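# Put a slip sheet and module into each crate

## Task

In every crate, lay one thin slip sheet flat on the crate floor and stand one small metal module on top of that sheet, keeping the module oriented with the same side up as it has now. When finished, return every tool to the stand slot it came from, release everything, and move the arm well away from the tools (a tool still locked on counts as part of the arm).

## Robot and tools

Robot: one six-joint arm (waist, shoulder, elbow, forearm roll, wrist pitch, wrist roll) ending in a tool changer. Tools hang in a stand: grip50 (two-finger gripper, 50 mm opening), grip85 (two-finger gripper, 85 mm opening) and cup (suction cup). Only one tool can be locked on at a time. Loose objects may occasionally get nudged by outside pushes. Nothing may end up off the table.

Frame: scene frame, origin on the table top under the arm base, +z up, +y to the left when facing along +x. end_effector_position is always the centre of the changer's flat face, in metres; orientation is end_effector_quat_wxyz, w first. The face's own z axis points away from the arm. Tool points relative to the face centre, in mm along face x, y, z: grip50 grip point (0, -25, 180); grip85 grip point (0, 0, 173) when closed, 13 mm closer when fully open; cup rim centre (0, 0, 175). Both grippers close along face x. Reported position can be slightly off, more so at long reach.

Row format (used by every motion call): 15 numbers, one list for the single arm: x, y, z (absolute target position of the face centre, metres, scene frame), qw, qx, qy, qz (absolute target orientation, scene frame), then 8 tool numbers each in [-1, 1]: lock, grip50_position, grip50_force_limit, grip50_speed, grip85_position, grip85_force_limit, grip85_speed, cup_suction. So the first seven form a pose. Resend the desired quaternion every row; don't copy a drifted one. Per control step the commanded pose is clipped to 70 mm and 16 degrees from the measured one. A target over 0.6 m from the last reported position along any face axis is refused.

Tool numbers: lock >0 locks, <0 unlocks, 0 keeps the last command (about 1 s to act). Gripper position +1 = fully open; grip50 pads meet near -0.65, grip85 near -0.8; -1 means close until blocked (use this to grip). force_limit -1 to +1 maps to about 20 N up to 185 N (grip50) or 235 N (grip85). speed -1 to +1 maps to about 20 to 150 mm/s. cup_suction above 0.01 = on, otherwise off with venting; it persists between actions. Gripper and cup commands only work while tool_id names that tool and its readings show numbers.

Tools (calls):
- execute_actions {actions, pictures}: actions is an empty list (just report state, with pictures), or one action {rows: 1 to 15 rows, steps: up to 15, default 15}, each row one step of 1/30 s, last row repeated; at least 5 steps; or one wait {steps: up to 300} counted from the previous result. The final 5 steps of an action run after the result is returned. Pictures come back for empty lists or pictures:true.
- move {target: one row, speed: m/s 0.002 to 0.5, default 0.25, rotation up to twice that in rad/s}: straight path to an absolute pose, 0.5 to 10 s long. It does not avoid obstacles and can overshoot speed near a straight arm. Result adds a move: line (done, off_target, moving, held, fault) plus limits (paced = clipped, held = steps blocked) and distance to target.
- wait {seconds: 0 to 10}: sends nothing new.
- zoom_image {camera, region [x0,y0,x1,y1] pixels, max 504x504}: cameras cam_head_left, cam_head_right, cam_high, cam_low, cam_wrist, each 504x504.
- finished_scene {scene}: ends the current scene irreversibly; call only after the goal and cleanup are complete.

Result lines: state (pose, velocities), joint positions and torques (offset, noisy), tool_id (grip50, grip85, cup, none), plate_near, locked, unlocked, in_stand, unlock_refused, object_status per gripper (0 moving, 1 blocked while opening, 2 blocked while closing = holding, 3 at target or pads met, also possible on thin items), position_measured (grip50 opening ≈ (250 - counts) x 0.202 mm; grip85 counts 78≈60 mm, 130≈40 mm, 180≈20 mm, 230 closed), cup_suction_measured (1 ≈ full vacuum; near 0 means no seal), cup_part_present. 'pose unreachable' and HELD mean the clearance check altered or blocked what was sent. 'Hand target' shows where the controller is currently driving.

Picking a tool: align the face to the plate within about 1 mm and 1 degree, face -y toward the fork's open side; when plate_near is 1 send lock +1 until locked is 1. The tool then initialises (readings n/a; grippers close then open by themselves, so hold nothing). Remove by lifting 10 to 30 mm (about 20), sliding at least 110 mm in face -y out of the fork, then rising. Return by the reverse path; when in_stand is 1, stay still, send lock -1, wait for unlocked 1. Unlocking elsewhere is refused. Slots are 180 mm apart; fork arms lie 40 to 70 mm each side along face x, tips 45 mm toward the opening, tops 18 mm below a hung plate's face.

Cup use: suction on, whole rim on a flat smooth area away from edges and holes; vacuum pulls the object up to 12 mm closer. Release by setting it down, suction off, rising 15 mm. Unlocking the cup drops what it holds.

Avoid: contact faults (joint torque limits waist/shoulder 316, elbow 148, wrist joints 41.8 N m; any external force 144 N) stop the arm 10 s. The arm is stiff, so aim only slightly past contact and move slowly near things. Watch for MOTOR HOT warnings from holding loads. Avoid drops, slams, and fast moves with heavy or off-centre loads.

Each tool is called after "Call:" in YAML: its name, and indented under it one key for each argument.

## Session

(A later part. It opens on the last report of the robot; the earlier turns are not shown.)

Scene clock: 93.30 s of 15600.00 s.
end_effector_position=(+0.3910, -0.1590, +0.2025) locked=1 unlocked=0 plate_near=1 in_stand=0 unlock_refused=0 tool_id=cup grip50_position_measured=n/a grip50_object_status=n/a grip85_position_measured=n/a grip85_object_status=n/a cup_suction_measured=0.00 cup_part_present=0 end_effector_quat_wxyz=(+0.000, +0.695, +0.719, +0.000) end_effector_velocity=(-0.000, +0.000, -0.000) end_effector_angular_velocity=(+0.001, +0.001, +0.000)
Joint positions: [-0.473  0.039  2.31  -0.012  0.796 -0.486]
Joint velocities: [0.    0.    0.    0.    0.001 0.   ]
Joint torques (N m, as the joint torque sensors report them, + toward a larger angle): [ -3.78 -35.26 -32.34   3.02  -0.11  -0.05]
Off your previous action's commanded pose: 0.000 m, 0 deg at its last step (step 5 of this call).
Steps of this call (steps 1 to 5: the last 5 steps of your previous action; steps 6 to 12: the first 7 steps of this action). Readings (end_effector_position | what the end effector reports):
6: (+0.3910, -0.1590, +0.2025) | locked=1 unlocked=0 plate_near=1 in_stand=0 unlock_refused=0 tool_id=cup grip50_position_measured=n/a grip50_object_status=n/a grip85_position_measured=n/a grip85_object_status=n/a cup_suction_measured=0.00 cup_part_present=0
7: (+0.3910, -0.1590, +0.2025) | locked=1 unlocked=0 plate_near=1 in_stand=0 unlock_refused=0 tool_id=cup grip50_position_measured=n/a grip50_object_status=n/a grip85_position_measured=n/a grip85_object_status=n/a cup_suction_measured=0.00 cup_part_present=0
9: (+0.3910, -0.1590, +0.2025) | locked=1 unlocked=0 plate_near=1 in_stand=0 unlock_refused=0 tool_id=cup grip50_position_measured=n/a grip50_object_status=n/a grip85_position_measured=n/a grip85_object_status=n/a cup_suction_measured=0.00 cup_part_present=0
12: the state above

Released. Lift and go above the sheet stack.

Call:
move:
  target: [0.391,-0.159,0.26,0,0.6947,0.7193,0,0,1,0,0,1,0,0,0]
  speed: 0.12

Call:
move:
  target: [0.3989,0.0228,0.25,0,0.6401,0.7683,0,0,1,0,0,1,0,0,0]
  speed: 0.3

Scene clock: 94.37 s of 15600.00 s.
end_effector_position=(+0.3910, -0.1591, +0.2600) locked=1 unlocked=0 plate_near=1 in_stand=0 unlock_refused=0 tool_id=cup grip50_position_measured=n/a grip50_object_status=n/a grip85_position_measured=n/a grip85_object_status=n/a cup_suction_measured=0.00 cup_part_present=0 end_effector_quat_wxyz=(+0.000, +0.695, +0.719, -0.000) end_effector_velocity=(+0.000, -0.000, +0.001) end_effector_angular_velocity=(-0.000, -0.001, +0.000)
Joint positions: [-0.471 -0.04   2.253 -0.011  0.932 -0.487]
Joint velocities: [-0.    -0.    -0.001  0.     0.001 -0.   ]
Joint torques (N m, as the joint torque sensors report them, + toward a larger angle): [ -3.28 -34.16 -39.63   3.81  -0.01  -0.13]
Hand target: +0.391, -0.159, +0.260; +0.000, +0.695, +0.719, -0.000
Off your previous action's commanded pose: 0.000 m, 0 deg at its last step (step 5 of this call).
Off the commanded pose: 0.000 m, 0 deg.
Kept back: nothing.
move: done

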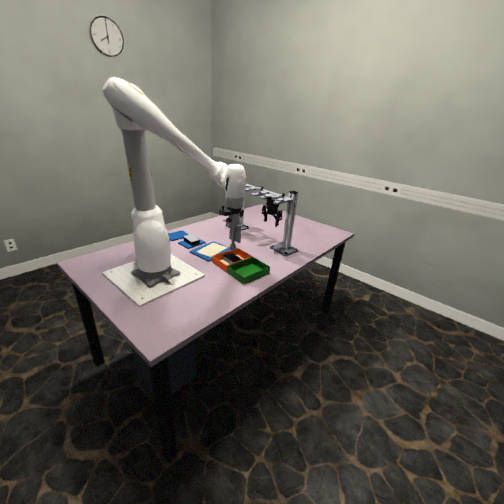

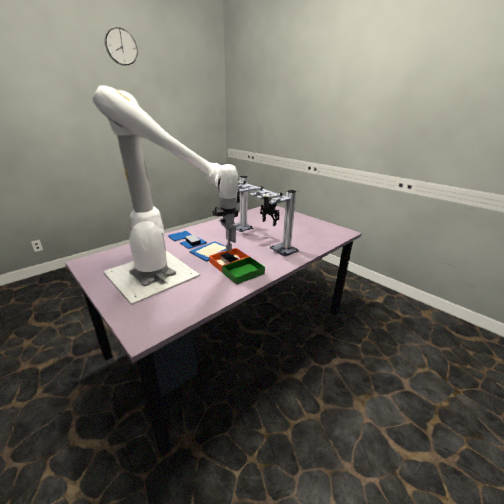

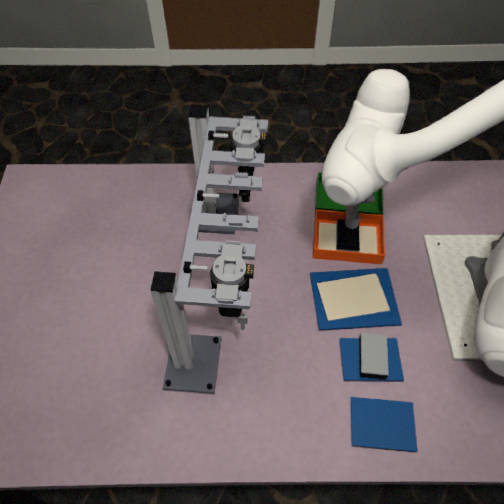

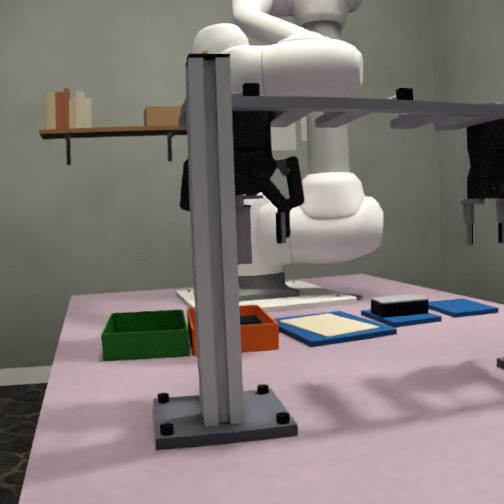

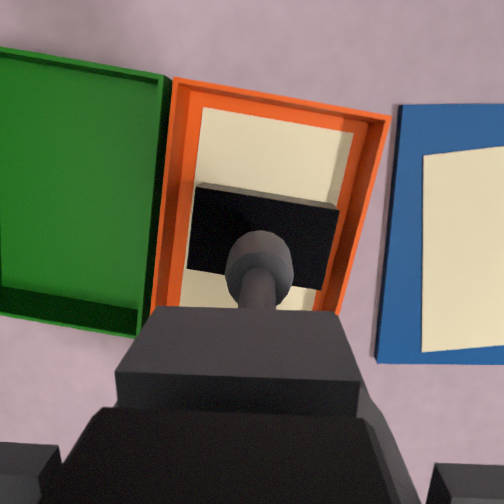

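Scene clock: 95.47 s of 15600.00 s.
end_effector_position=(+0.3993, +0.0230, +0.2500) locked=1 unlocked=0 plate_near=1 in_stand=0 unlock_refused=0 tool_id=cup grip50_position_measured=n/a grip50_object_status=n/a grip85_position_measured=n/a grip85_object_status=n/a cup_suction_measured=0.00 cup_part_present=0 end_effector_quat_wxyz=(+0.000, +0.640, +0.768, +0.000) end_effector_velocity=(+0.000, +0.001, -0.000) end_effector_angular_velocity=(-0.000, +0.000, +0.001)
Joint positions: [-0.034 -0.061  2.298 -0.008  0.911 -0.198]
Joint velocities: [ 0.002  0.001 -0.    -0.001 -0.     0.002]
Joint torques (N m, as the joint torque sensors report them, + toward a larger angle): [ -4.26 -30.87 -39.08   3.72  -0.03  -0.03]
Hand target: +0.399, +0.023, +0.250; +0.000, +0.640, +0.768, +0.000
Off the commanded pose: 0.000 m, 0 deg.
Kept back: nothing.
move: done

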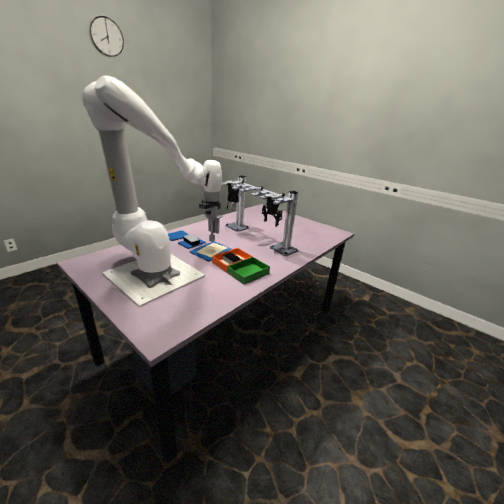

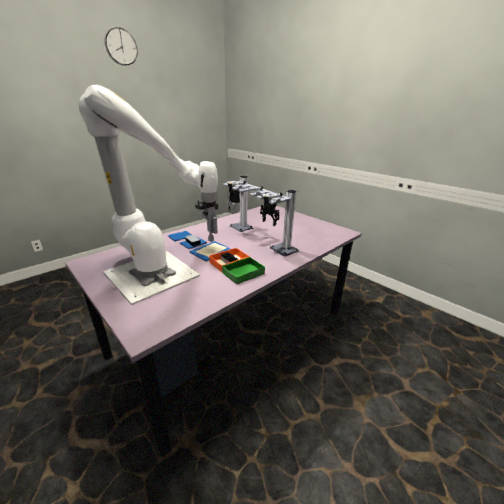

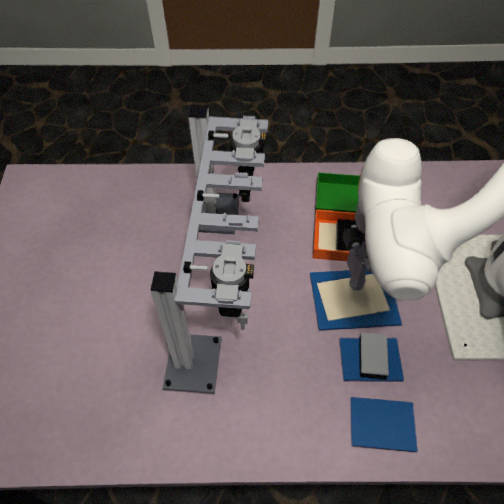

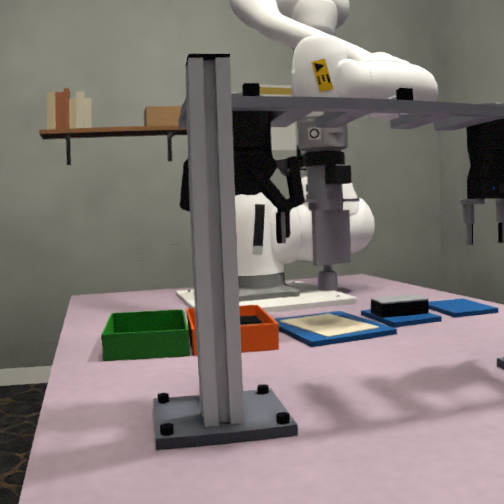

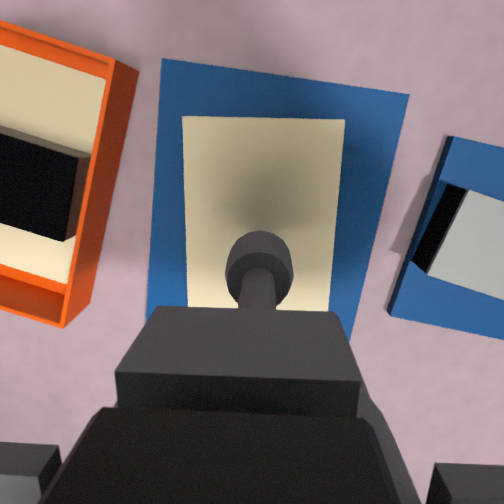

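Call:
move:
  target: [0.3989,0.0228,0.196,0,0.6401,0.7683,0,0,1,0,0,1,0,0,1]
  speed: 0.1

Call:
execute_actions:
  actions:
    - {"rows":[[0.3989,0.0228,0.194,0,0.6401,0.7683,0,0,1,0,0,1,0,0,1],[0.3989,0.0228,0.193,0,0.6401,0.7683,0,0,1,0,0,1,0,0,1],[0.3989,0.0228,0.192,0,0.6401,0.7683,0,0,1,0,0,1,0,0,1],[0.3989,0.0228,0.191,0,0.6401,0.7683,0,0,1,0,0,1,0,0,1],[0.3989,0.0228,0.190,0,0.6401,0.7683,0,0,1,0,0,1,0,0,1],[0.3989,0.0228,0.189,0,0.6401,0.7683,0,0,1,0,0,1,0,0,1],[0.3989,0.0228,0.188,0,0.6401,0.7683,0,0,1,0,0,1,0,0,1],[0.3989,0.0228,0.187,0,0.6401,0.7683,0,0,1,0,0,1,0,0,1],[0.3989,0.0228,0.186,0,0.6401,0.7683,0,0,1,0,0,1,0,0,1],[0.3989,0.0228,0.185,0,0.6401,0.7683,0,0,1,0,0,1,0,0,1]],"steps":15}

Call:
execute_actions:
  actions:
    - {"rows":[[0.3989,0.0228,0.185,0,0.6401,0.7683,0,0,1,0,0,1,0,0,1]],"steps":12}

Scene clock: 97.20 s of 15600.00 s.
end_effector_position=(+0.3988, +0.0228, +0.1960) locked=1 unlocked=0 plate_near=1 in_stand=0 unlock_refused=0 tool_id=cup grip50_position_measured=n/a grip50_object_status=n/a grip85_position_measured=n/a grip85_object_status=n/a cup_suction_measured=0.00 cup_part_present=0 end_effector_quat_wxyz=(-0.000, +0.640, +0.768, +0.000) end_effector_velocity=(+0.000, +0.000, -0.001) end_effector_angular_velocity=(+0.000, -0.001, -0.001)
Joint positions: [-0.036  0.017  2.352 -0.009  0.779 -0.198]
Joint velocities: [ 0.     0.001  0.001  0.    -0.003  0.001]
Joint torques (N m, as the joint torque sensors report them, + toward a larger angle): [ -4.07 -35.98 -34.79   3.3   -0.1   -0.05]
Hand target: +0.399, +0.023, +0.196; -0.000, +0.640, +0.768, +0.000
Off the commanded pose: 0.000 m, 0 deg.
Kept back: nothing.
move: done

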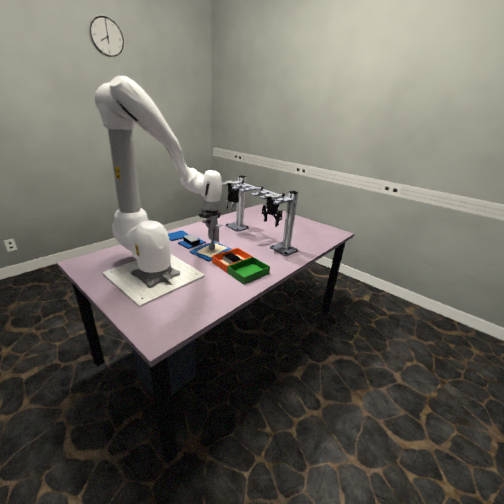

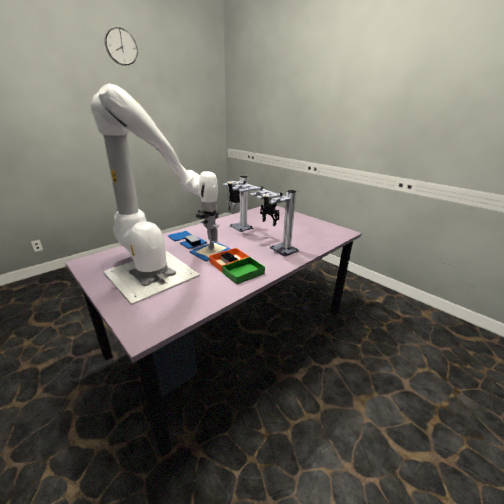

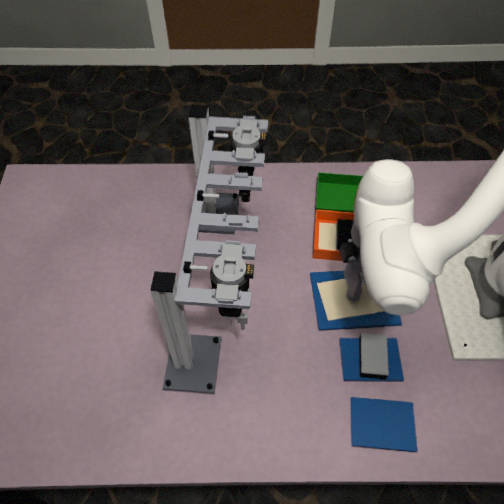

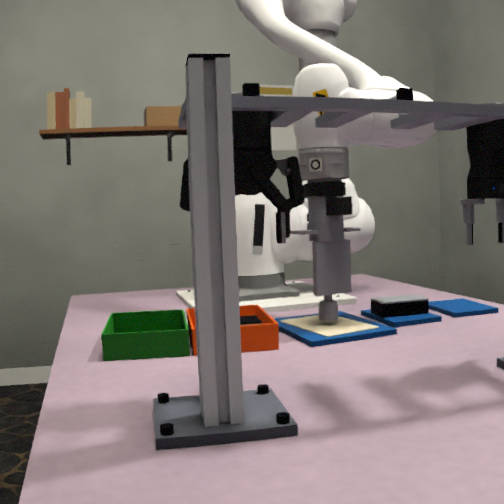

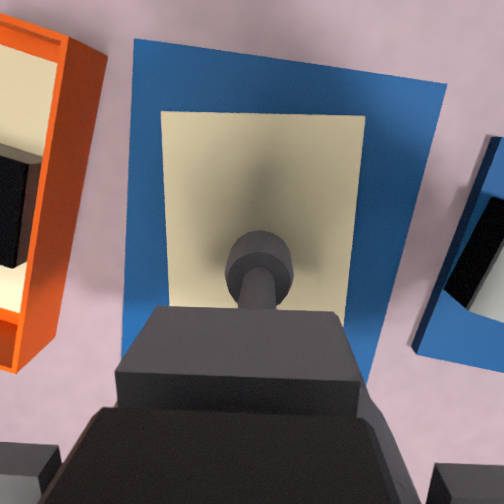

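Scene clock: 97.53 s of 15600.00 s.
end_effector_position=(+0.3989, +0.0228, +0.1874) locked=1 unlocked=0 plate_near=1 in_stand=0 unlock_refused=0 tool_id=cup grip50_position_measured=n/a grip50_object_status=n/a grip85_position_measured=n/a grip85_object_status=n/a cup_suction_measured=0.09 cup_part_present=0 end_effector_quat_wxyz=(-0.000, +0.640, +0.768, -0.000) end_effector_velocity=(-0.000, -0.000, -0.030) end_effector_angular_velocity=(-0.000, +0.002, -0.000)
Joint positions: [-0.036  0.032  2.36  -0.01   0.758 -0.198]
Joint velocities: [-0.001  0.05   0.026 -0.001 -0.075  0.001]
Joint torques (N m, as the joint torque sensors report them, + toward a larger angle): [ -3.26 -33.47 -34.96   3.23  -0.14  -0.01]
Steps of this call (steps 1 to 10: the first 10 steps of this action). Readings (end_effector_position | what the end effector reports):
1: (+0.3988, +0.0228, +0.1959) | locked=1 unlocked=0 plate_near=1 in_stand=0 unlock_refused=0 tool_id=cup grip50_position_measured=n/a grip50_object_status=n/a grip85_position_measured=n/a grip85_object_status=n/a cup_suction_measured=0.00 cup_part_present=0
2: (+0.3989, +0.0228, +0.1953) | locked=1 unlocked=0 plate_near=1 in_stand=0 unlock_refused=0 tool_id=cup grip50_position_measured=n/a grip50_object_status=n/a grip85_position_measured=n/a grip85_object_status=n/a cup_suction_measured=0.00 cup_part_present=0
4: (+0.3989, +0.0228, +0.1934) | locked=1 unlocked=0 plate_near=1 in_stand=0 unlock_refused=0 tool_id=cup grip50_position_measured=n/a grip50_object_status=n/a grip85_position_measured=n/a grip85_object_status=n/a cup_suction_measured=0.00 cup_part_present=0
8: (+0.3989, +0.0228, +0.1894) | locked=1 unlocked=0 plate_near=1 in_stand=0 unlock_refused=0 tool_id=cup grip50_position_measured=n/a grip50_object_status=n/a grip85_position_measured=n/a grip85_object_status=n/a cup_suction_measured=0.00 cup_part_present=0
10: the state above

Scene clock: 97.93 s of 15600.00 s.
end_effector_position=(+0.3989, +0.0228, +0.1850) locked=1 unlocked=0 plate_near=1 in_stand=0 unlock_refused=0 tool_id=cup grip50_position_measured=n/a grip50_object_status=n/a grip85_position_measured=n/a grip85_object_status=n/a cup_suction_measured=0.86 cup_part_present=1 end_effector_quat_wxyz=(-0.000, +0.640, +0.768, +0.000) end_effector_velocity=(-0.000, +0.000, +0.000) end_effector_angular_velocity=(+0.000, -0.000, +0.000)
Joint positions: [-0.036  0.036  2.362 -0.01   0.751 -0.198]
Joint velocities: [ 0.    -0.001  0.     0.     0.001 -0.   ]
Joint torques (N m, as the joint torque sensors report them, + toward a larger angle): [ -3.3  -35.79 -34.     3.23  -0.07  -0.01]
Off your previous action's commanded pose: 0.000 m, 0 deg at its last step (step 5 of this call).
Steps of this call (steps 1 to 5: the last 5 steps of your previous action; steps 6 to 12: the first 7 steps of this action). Readings (end_effector_position | what the end effector reports):
6: (+0.3989, +0.0228, +0.1851) | locked=1 unlocked=0 plate_near=1 in_stand=0 unlock_refused=0 tool_id=cup grip50_position_measured=n/a grip50_object_status=n/a grip85_position_measured=n/a grip85_object_status=n/a cup_suction_measured=0.73 cup_part_present=1
7: (+0.3989, +0.0228, +0.1850) | locked=1 unlocked=0 plate_near=1 in_stand=0 unlock_refused=0 tool_id=cup grip50_position_measured=n/a grip50_object_status=n/a grip85_position_measured=n/a grip85_object_status=n/a cup_suction_measured=0.78 cup_part_present=1
9: (+0.3989, +0.0228, +0.1850) | locked=1 unlocked=0 plate_near=1 in_stand=0 unlock_refused=0 tool_id=cup grip50_position_measured=n/a grip50_object_status=n/a grip85_position_measured=n/a grip85_object_status=n/a cup_suction_measured=0.83 cup_part_present=1
12: the state above

Call:
move:
  target: [0.3989,0.0228,0.245,0,0.6401,0.7683,0,0,1,0,0,1,0,0,1]
  speed: 0.1

Call:
move:
  target: [0.377,-0.295,0.245,0,0.7431,0.6691,0,0,1,0,0,1,0,0,1]
  speed: 0.2

Scene clock: 99.20 s of 15600.00 s.
end_effector_position=(+0.3990, +0.0228, +0.2450) locked=1 unlocked=0 plate_near=1 in_stand=0 unlock_refused=0 tool_id=cup grip50_position_measured=n/a grip50_object_status=n/a grip85_position_measured=n/a grip85_object_status=n/a cup_suction_measured=0.88 cup_part_present=1 end_effector_quat_wxyz=(+0.000, +0.640, +0.768, -0.000) end_effector_velocity=(-0.000, +0.000, +0.001) end_effector_angular_velocity=(-0.000, -0.001, +0.000)
Joint positions: [-0.035 -0.055  2.304 -0.009  0.9   -0.198]
Joint velocities: [ 0.    -0.002 -0.001 -0.     0.002 -0.   ]
Joint torques (N m, as the joint torque sensors report them, + toward a larger angle): [ -3.85 -31.48 -38.86   3.68   0.1   -0.02]
Hand target: +0.399, +0.023, +0.245; +0.000, +0.640, +0.768, -0.000
Off your previous action's commanded pose: 0.000 m, 0 deg at its last step (step 5 of this call).
Off the commanded pose: 0.000 m, 0 deg.
Kept back: nothing.
move: done

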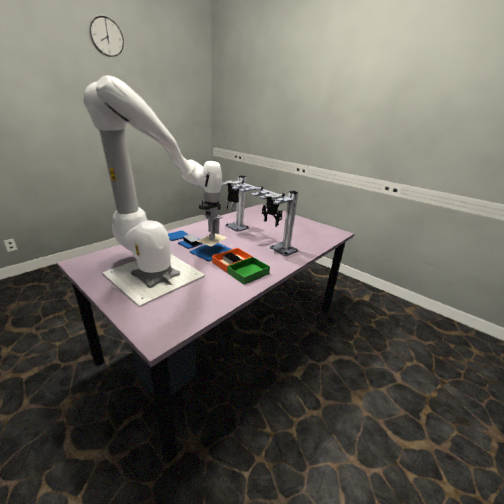

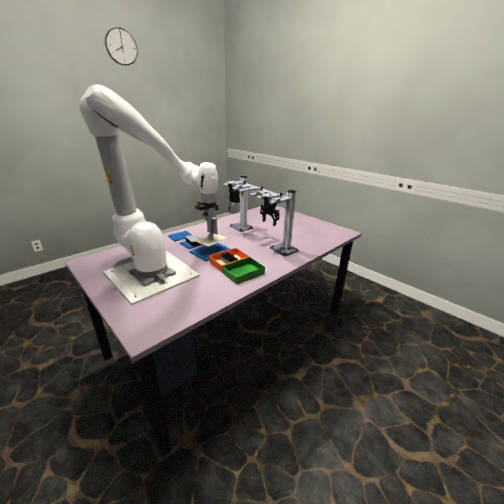

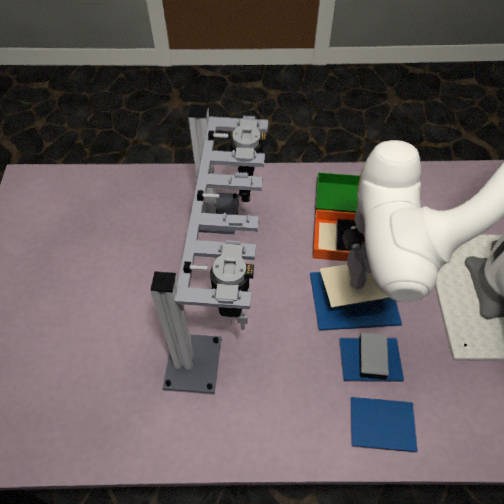

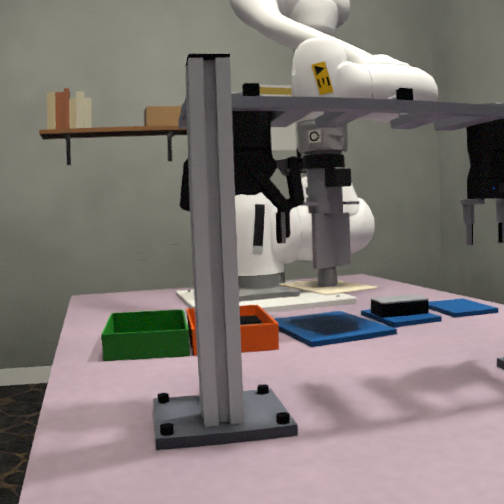

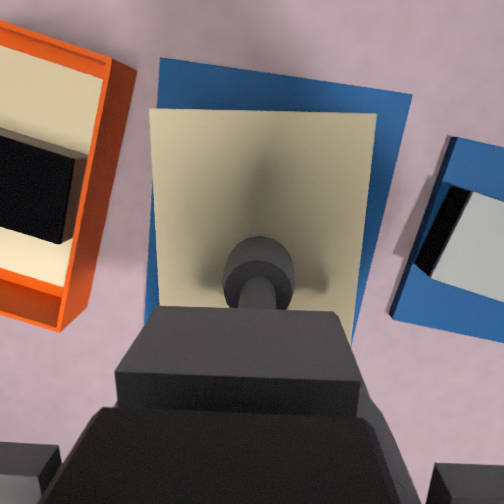

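Scene clock: 101.23 s of 15600.00 s.
end_effector_position=(+0.3763, -0.2953, +0.2449) locked=1 unlocked=0 plate_near=1 in_stand=0 unlock_refused=0 tool_id=cup grip50_position_measured=n/a grip50_object_status=n/a grip85_position_measured=n/a grip85_object_status=n/a cup_suction_measured=0.88 cup_part_present=1 end_effector_quat_wxyz=(-0.000, +0.743, +0.669, -0.000) end_effector_velocity=(-0.000, -0.001, -0.000) end_effector_angular_velocity=(+0.001, +0.000, -0.001)
Joint positions: [-0.741  0.066  2.178 -0.013  0.9   -0.616]
Joint velocities: [-0.001  0.001 -0.001  0.     0.    -0.   ]
Joint torques (N m, as the joint torque sensors report them, + toward a larger angle): [ -3.18 -44.7  -38.89   3.55  -0.01  -0.02]
Hand target: +0.376, -0.295, +0.245; -0.000, +0.743, +0.669, -0.000
Off the commanded pose: 0.001 m, 0 deg.
Kept back: nothing.
move: done

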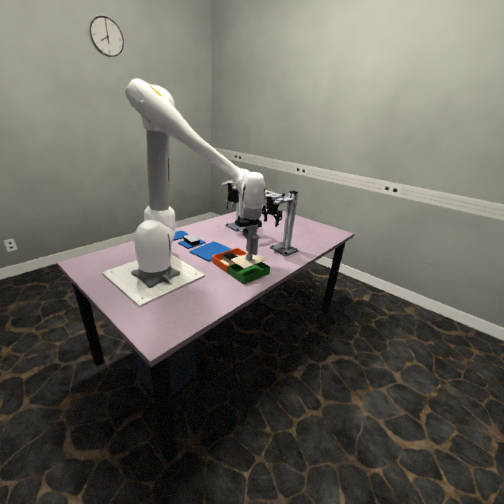

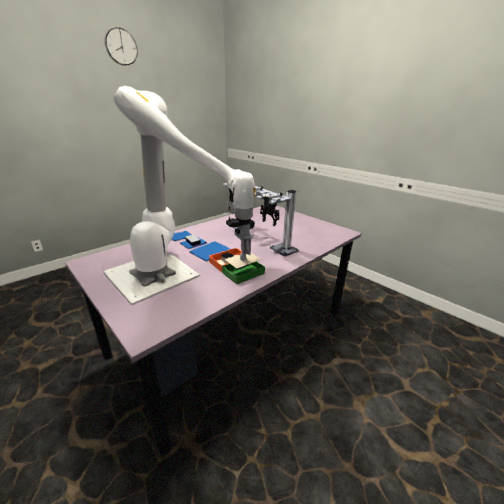

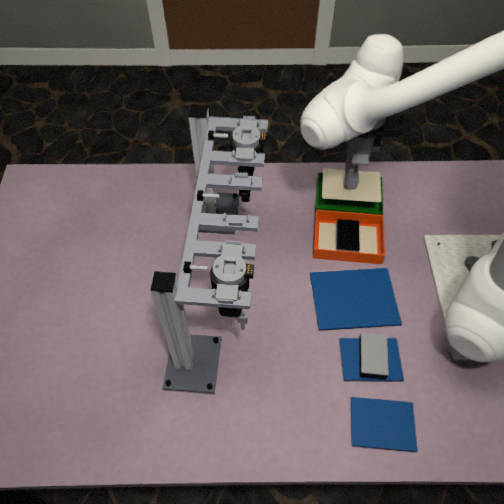

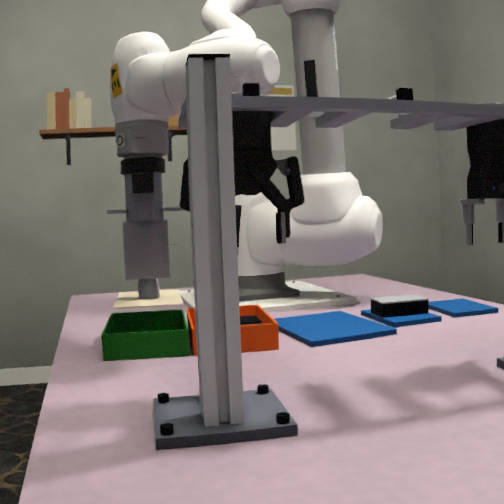

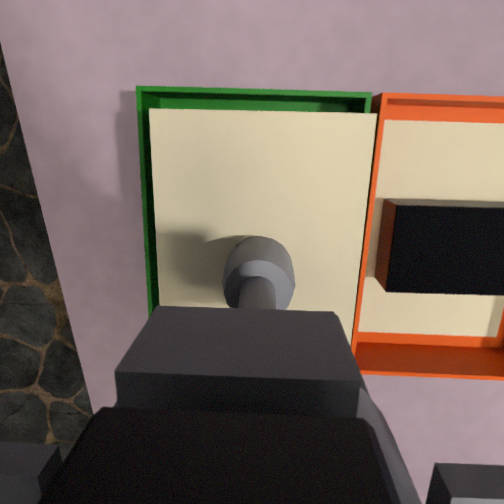

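Call:
move:
  target: [0.377,-0.295,0.217,0,0.7431,0.6691,0,0,1,0,0,1,0,0,1]
  speed: 0.06

Scene clock: 102.23 s of 15600.00 s.
end_effector_position=(+0.3770, -0.2950, +0.2170) locked=1 unlocked=0 plate_near=1 in_stand=0 unlock_refused=0 tool_id=cup grip50_position_measured=n/a grip50_object_status=n/a grip85_position_measured=n/a grip85_object_status=n/a cup_suction_measured=0.88 cup_part_present=1 end_effector_quat_wxyz=(+0.000, +0.743, +0.669, +0.000) end_effector_velocity=(+0.000, -0.000, -0.000) end_effector_angular_velocity=(-0.002, -0.002, +0.000)
Joint positions: [-0.741  0.101  2.203 -0.013  0.839 -0.615]
Joint velocities: [ 0.    -0.     0.     0.    -0.003 -0.   ]
Joint torques (N m, as the joint torque sensors report them, + toward a larger angle): [ -2.89 -46.91 -36.92   3.55   0.13  -0.09]
Hand target: +0.377, -0.295, +0.217; -0.000, +0.743, +0.669, +0.000
Off the commanded pose: 0.000 m, 0 deg.
Kept back: nothing.
move: done

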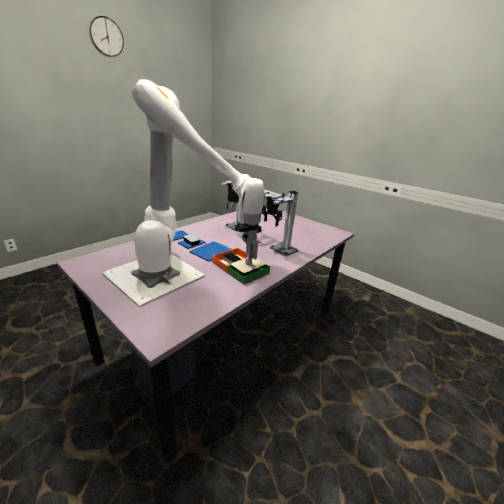

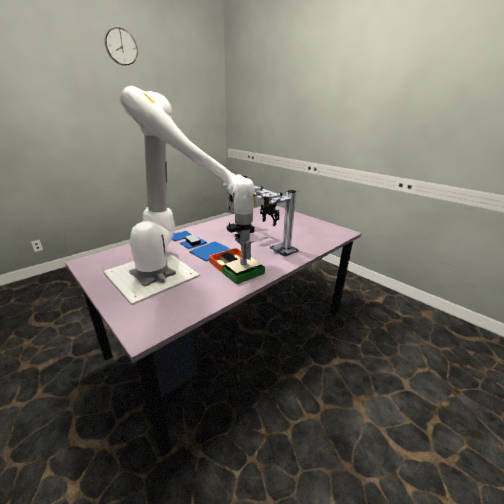

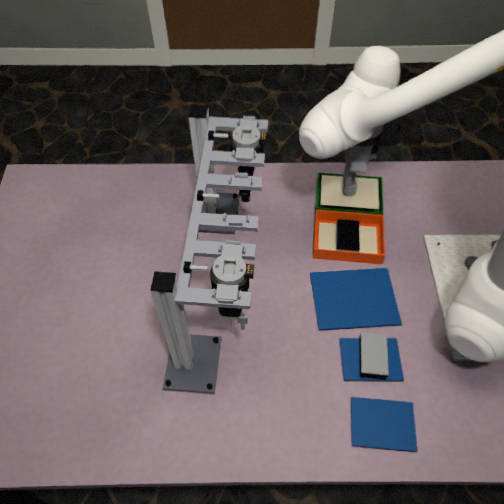

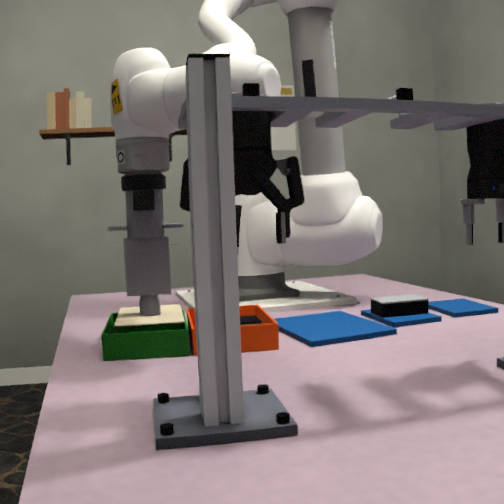

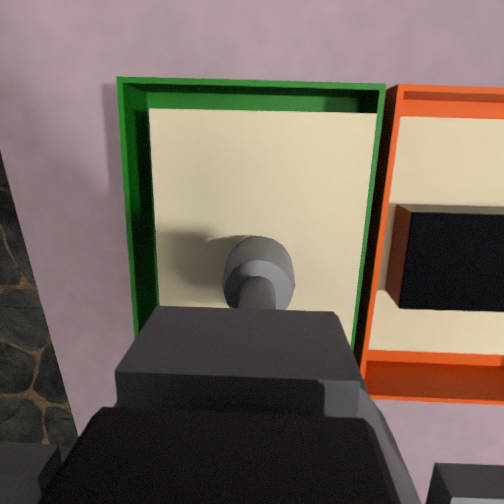

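Call:
move:
  target: [0.3722,-0.2995,0.217,0,0.7431,0.6691,0,0,1,0,0,1,0,0,1]
  speed: 0.03

Call:
zoom_image:
  camera: "cam_high"
  region: [290,150,410,270]

Scene clock: 103.77 s of 15600.00 s.
end_effector_position=(+0.3722, -0.2995, +0.2170) locked=1 unlocked=0 plate_near=1 in_stand=0 unlock_refused=0 tool_id=cup grip50_position_measured=n/a grip50_object_status=n/a grip85_position_measured=n/a grip85_object_status=n/a cup_suction_measured=0.88 cup_part_present=1 end_effector_quat_wxyz=(-0.000, +0.743, +0.669, +0.000) end_effector_velocity=(-0.001, -0.000, -0.000) end_effector_angular_velocity=(+0.001, +0.002, +0.000)
Joint positions: [-0.755  0.1    2.204 -0.013  0.838 -0.629]
Joint velocities: [-0.001  0.     0.    -0.     0.002 -0.001]
Joint torques (N m, as the joint torque sensors report them, + toward a larger angle): [ -2.77 -47.04 -36.98   3.49  -0.08  -0.13]
Hand target: +0.372, -0.299, +0.217; -0.000, +0.743, +0.669, -0.000
Off the commanded pose: 0.000 m, 0 deg.
Kept back: nothing.
move: done

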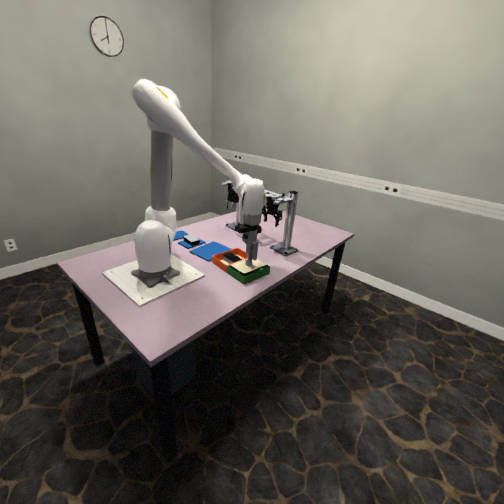

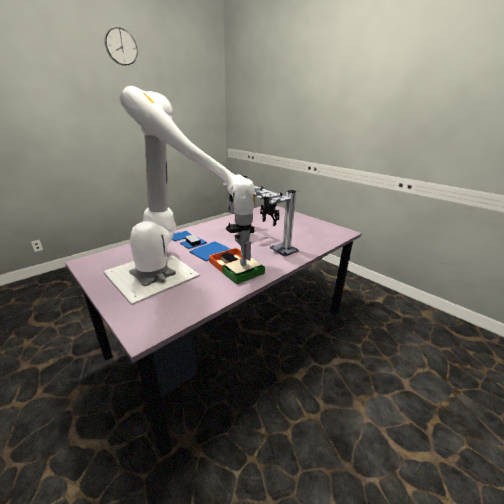

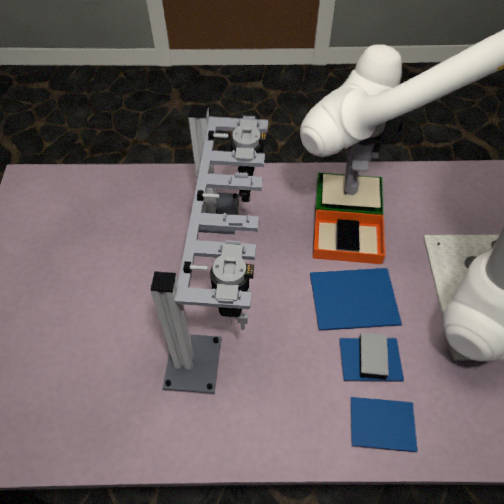

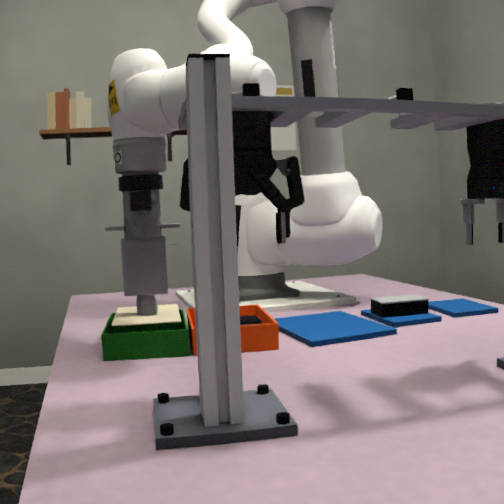

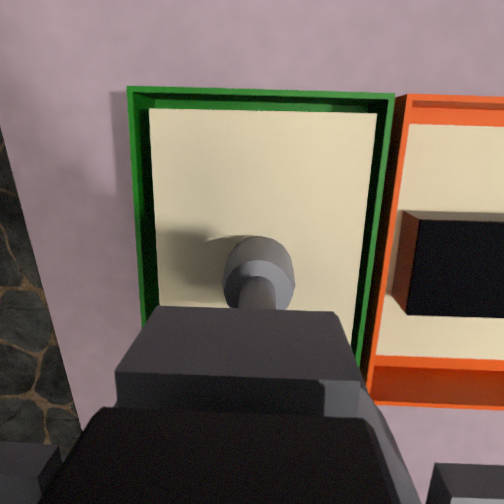

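Region (290, 150, 410, 270) of cam_high's 504x504 image, scaled by 4.200, with more detail than that image has.

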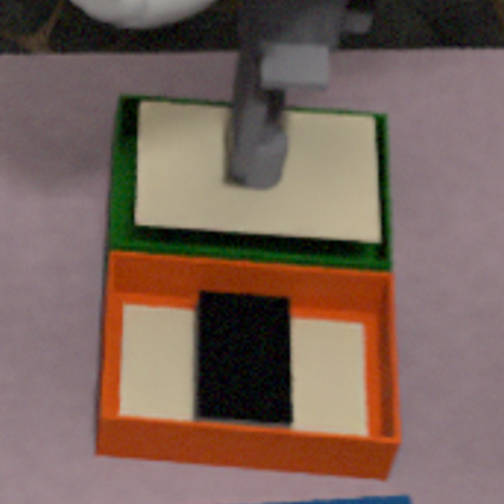

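Call:
move:
  target: [0.372,-0.301,0.200,0,0.7431,0.6691,0,0,1,0,0,1,0,0,1]
  speed: 0.03

Scene clock: 105.37 s of 15600.00 s.
end_effector_position=(+0.3720, -0.3010, +0.2000) locked=1 unlocked=0 plate_near=1 in_stand=0 unlock_refused=0 tool_id=cup grip50_position_measured=n/a grip50_object_status=n/a grip85_position_measured=n/a grip85_object_status=n/a cup_suction_measured=0.88 cup_part_present=1 end_effector_quat_wxyz=(-0.000, +0.743, +0.669, +0.000) end_effector_velocity=(-0.000, +0.000, -0.001) end_effector_angular_velocity=(+0.002, +0.002, -0.000)
Joint positions: [-0.757  0.124  2.217 -0.013  0.801 -0.631]
Joint velocities: [-0.     0.003  0.001  0.    -0.001 -0.   ]
Joint torques (N m, as the joint torque sensors report them, + toward a larger angle): [ -2.56 -48.84 -35.84   3.45  -0.22  -0.09]
Hand target: +0.372, -0.301, +0.200; -0.000, +0.743, +0.669, +0.000
Off the commanded pose: 0.000 m, 0 deg.
Kept back: nothing.
move: done

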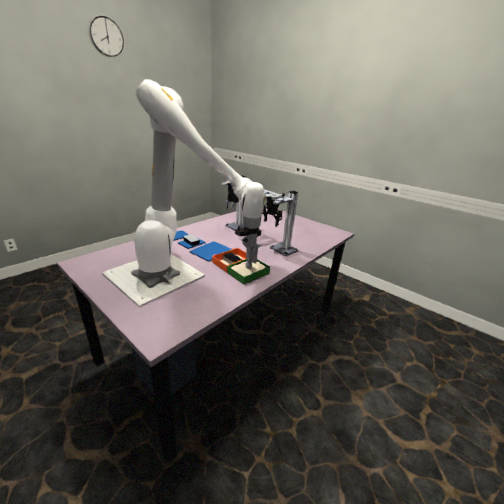

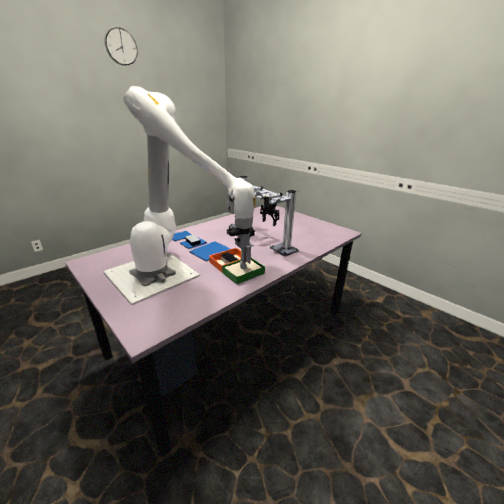

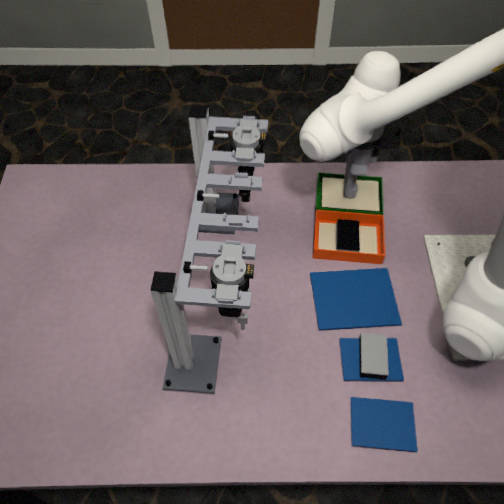

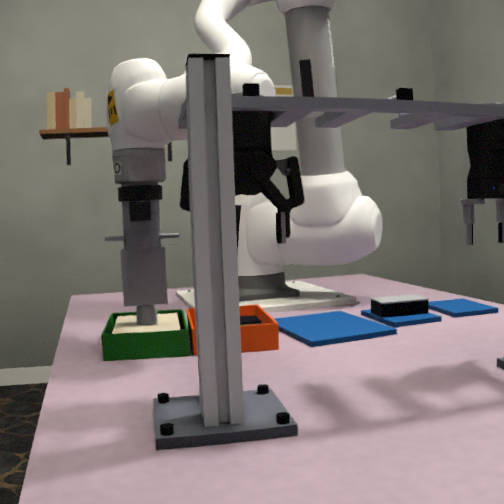

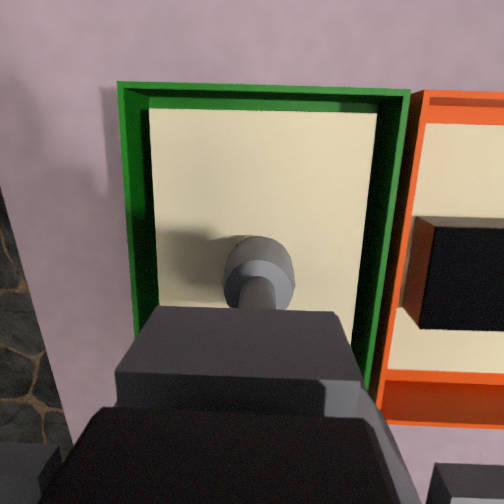

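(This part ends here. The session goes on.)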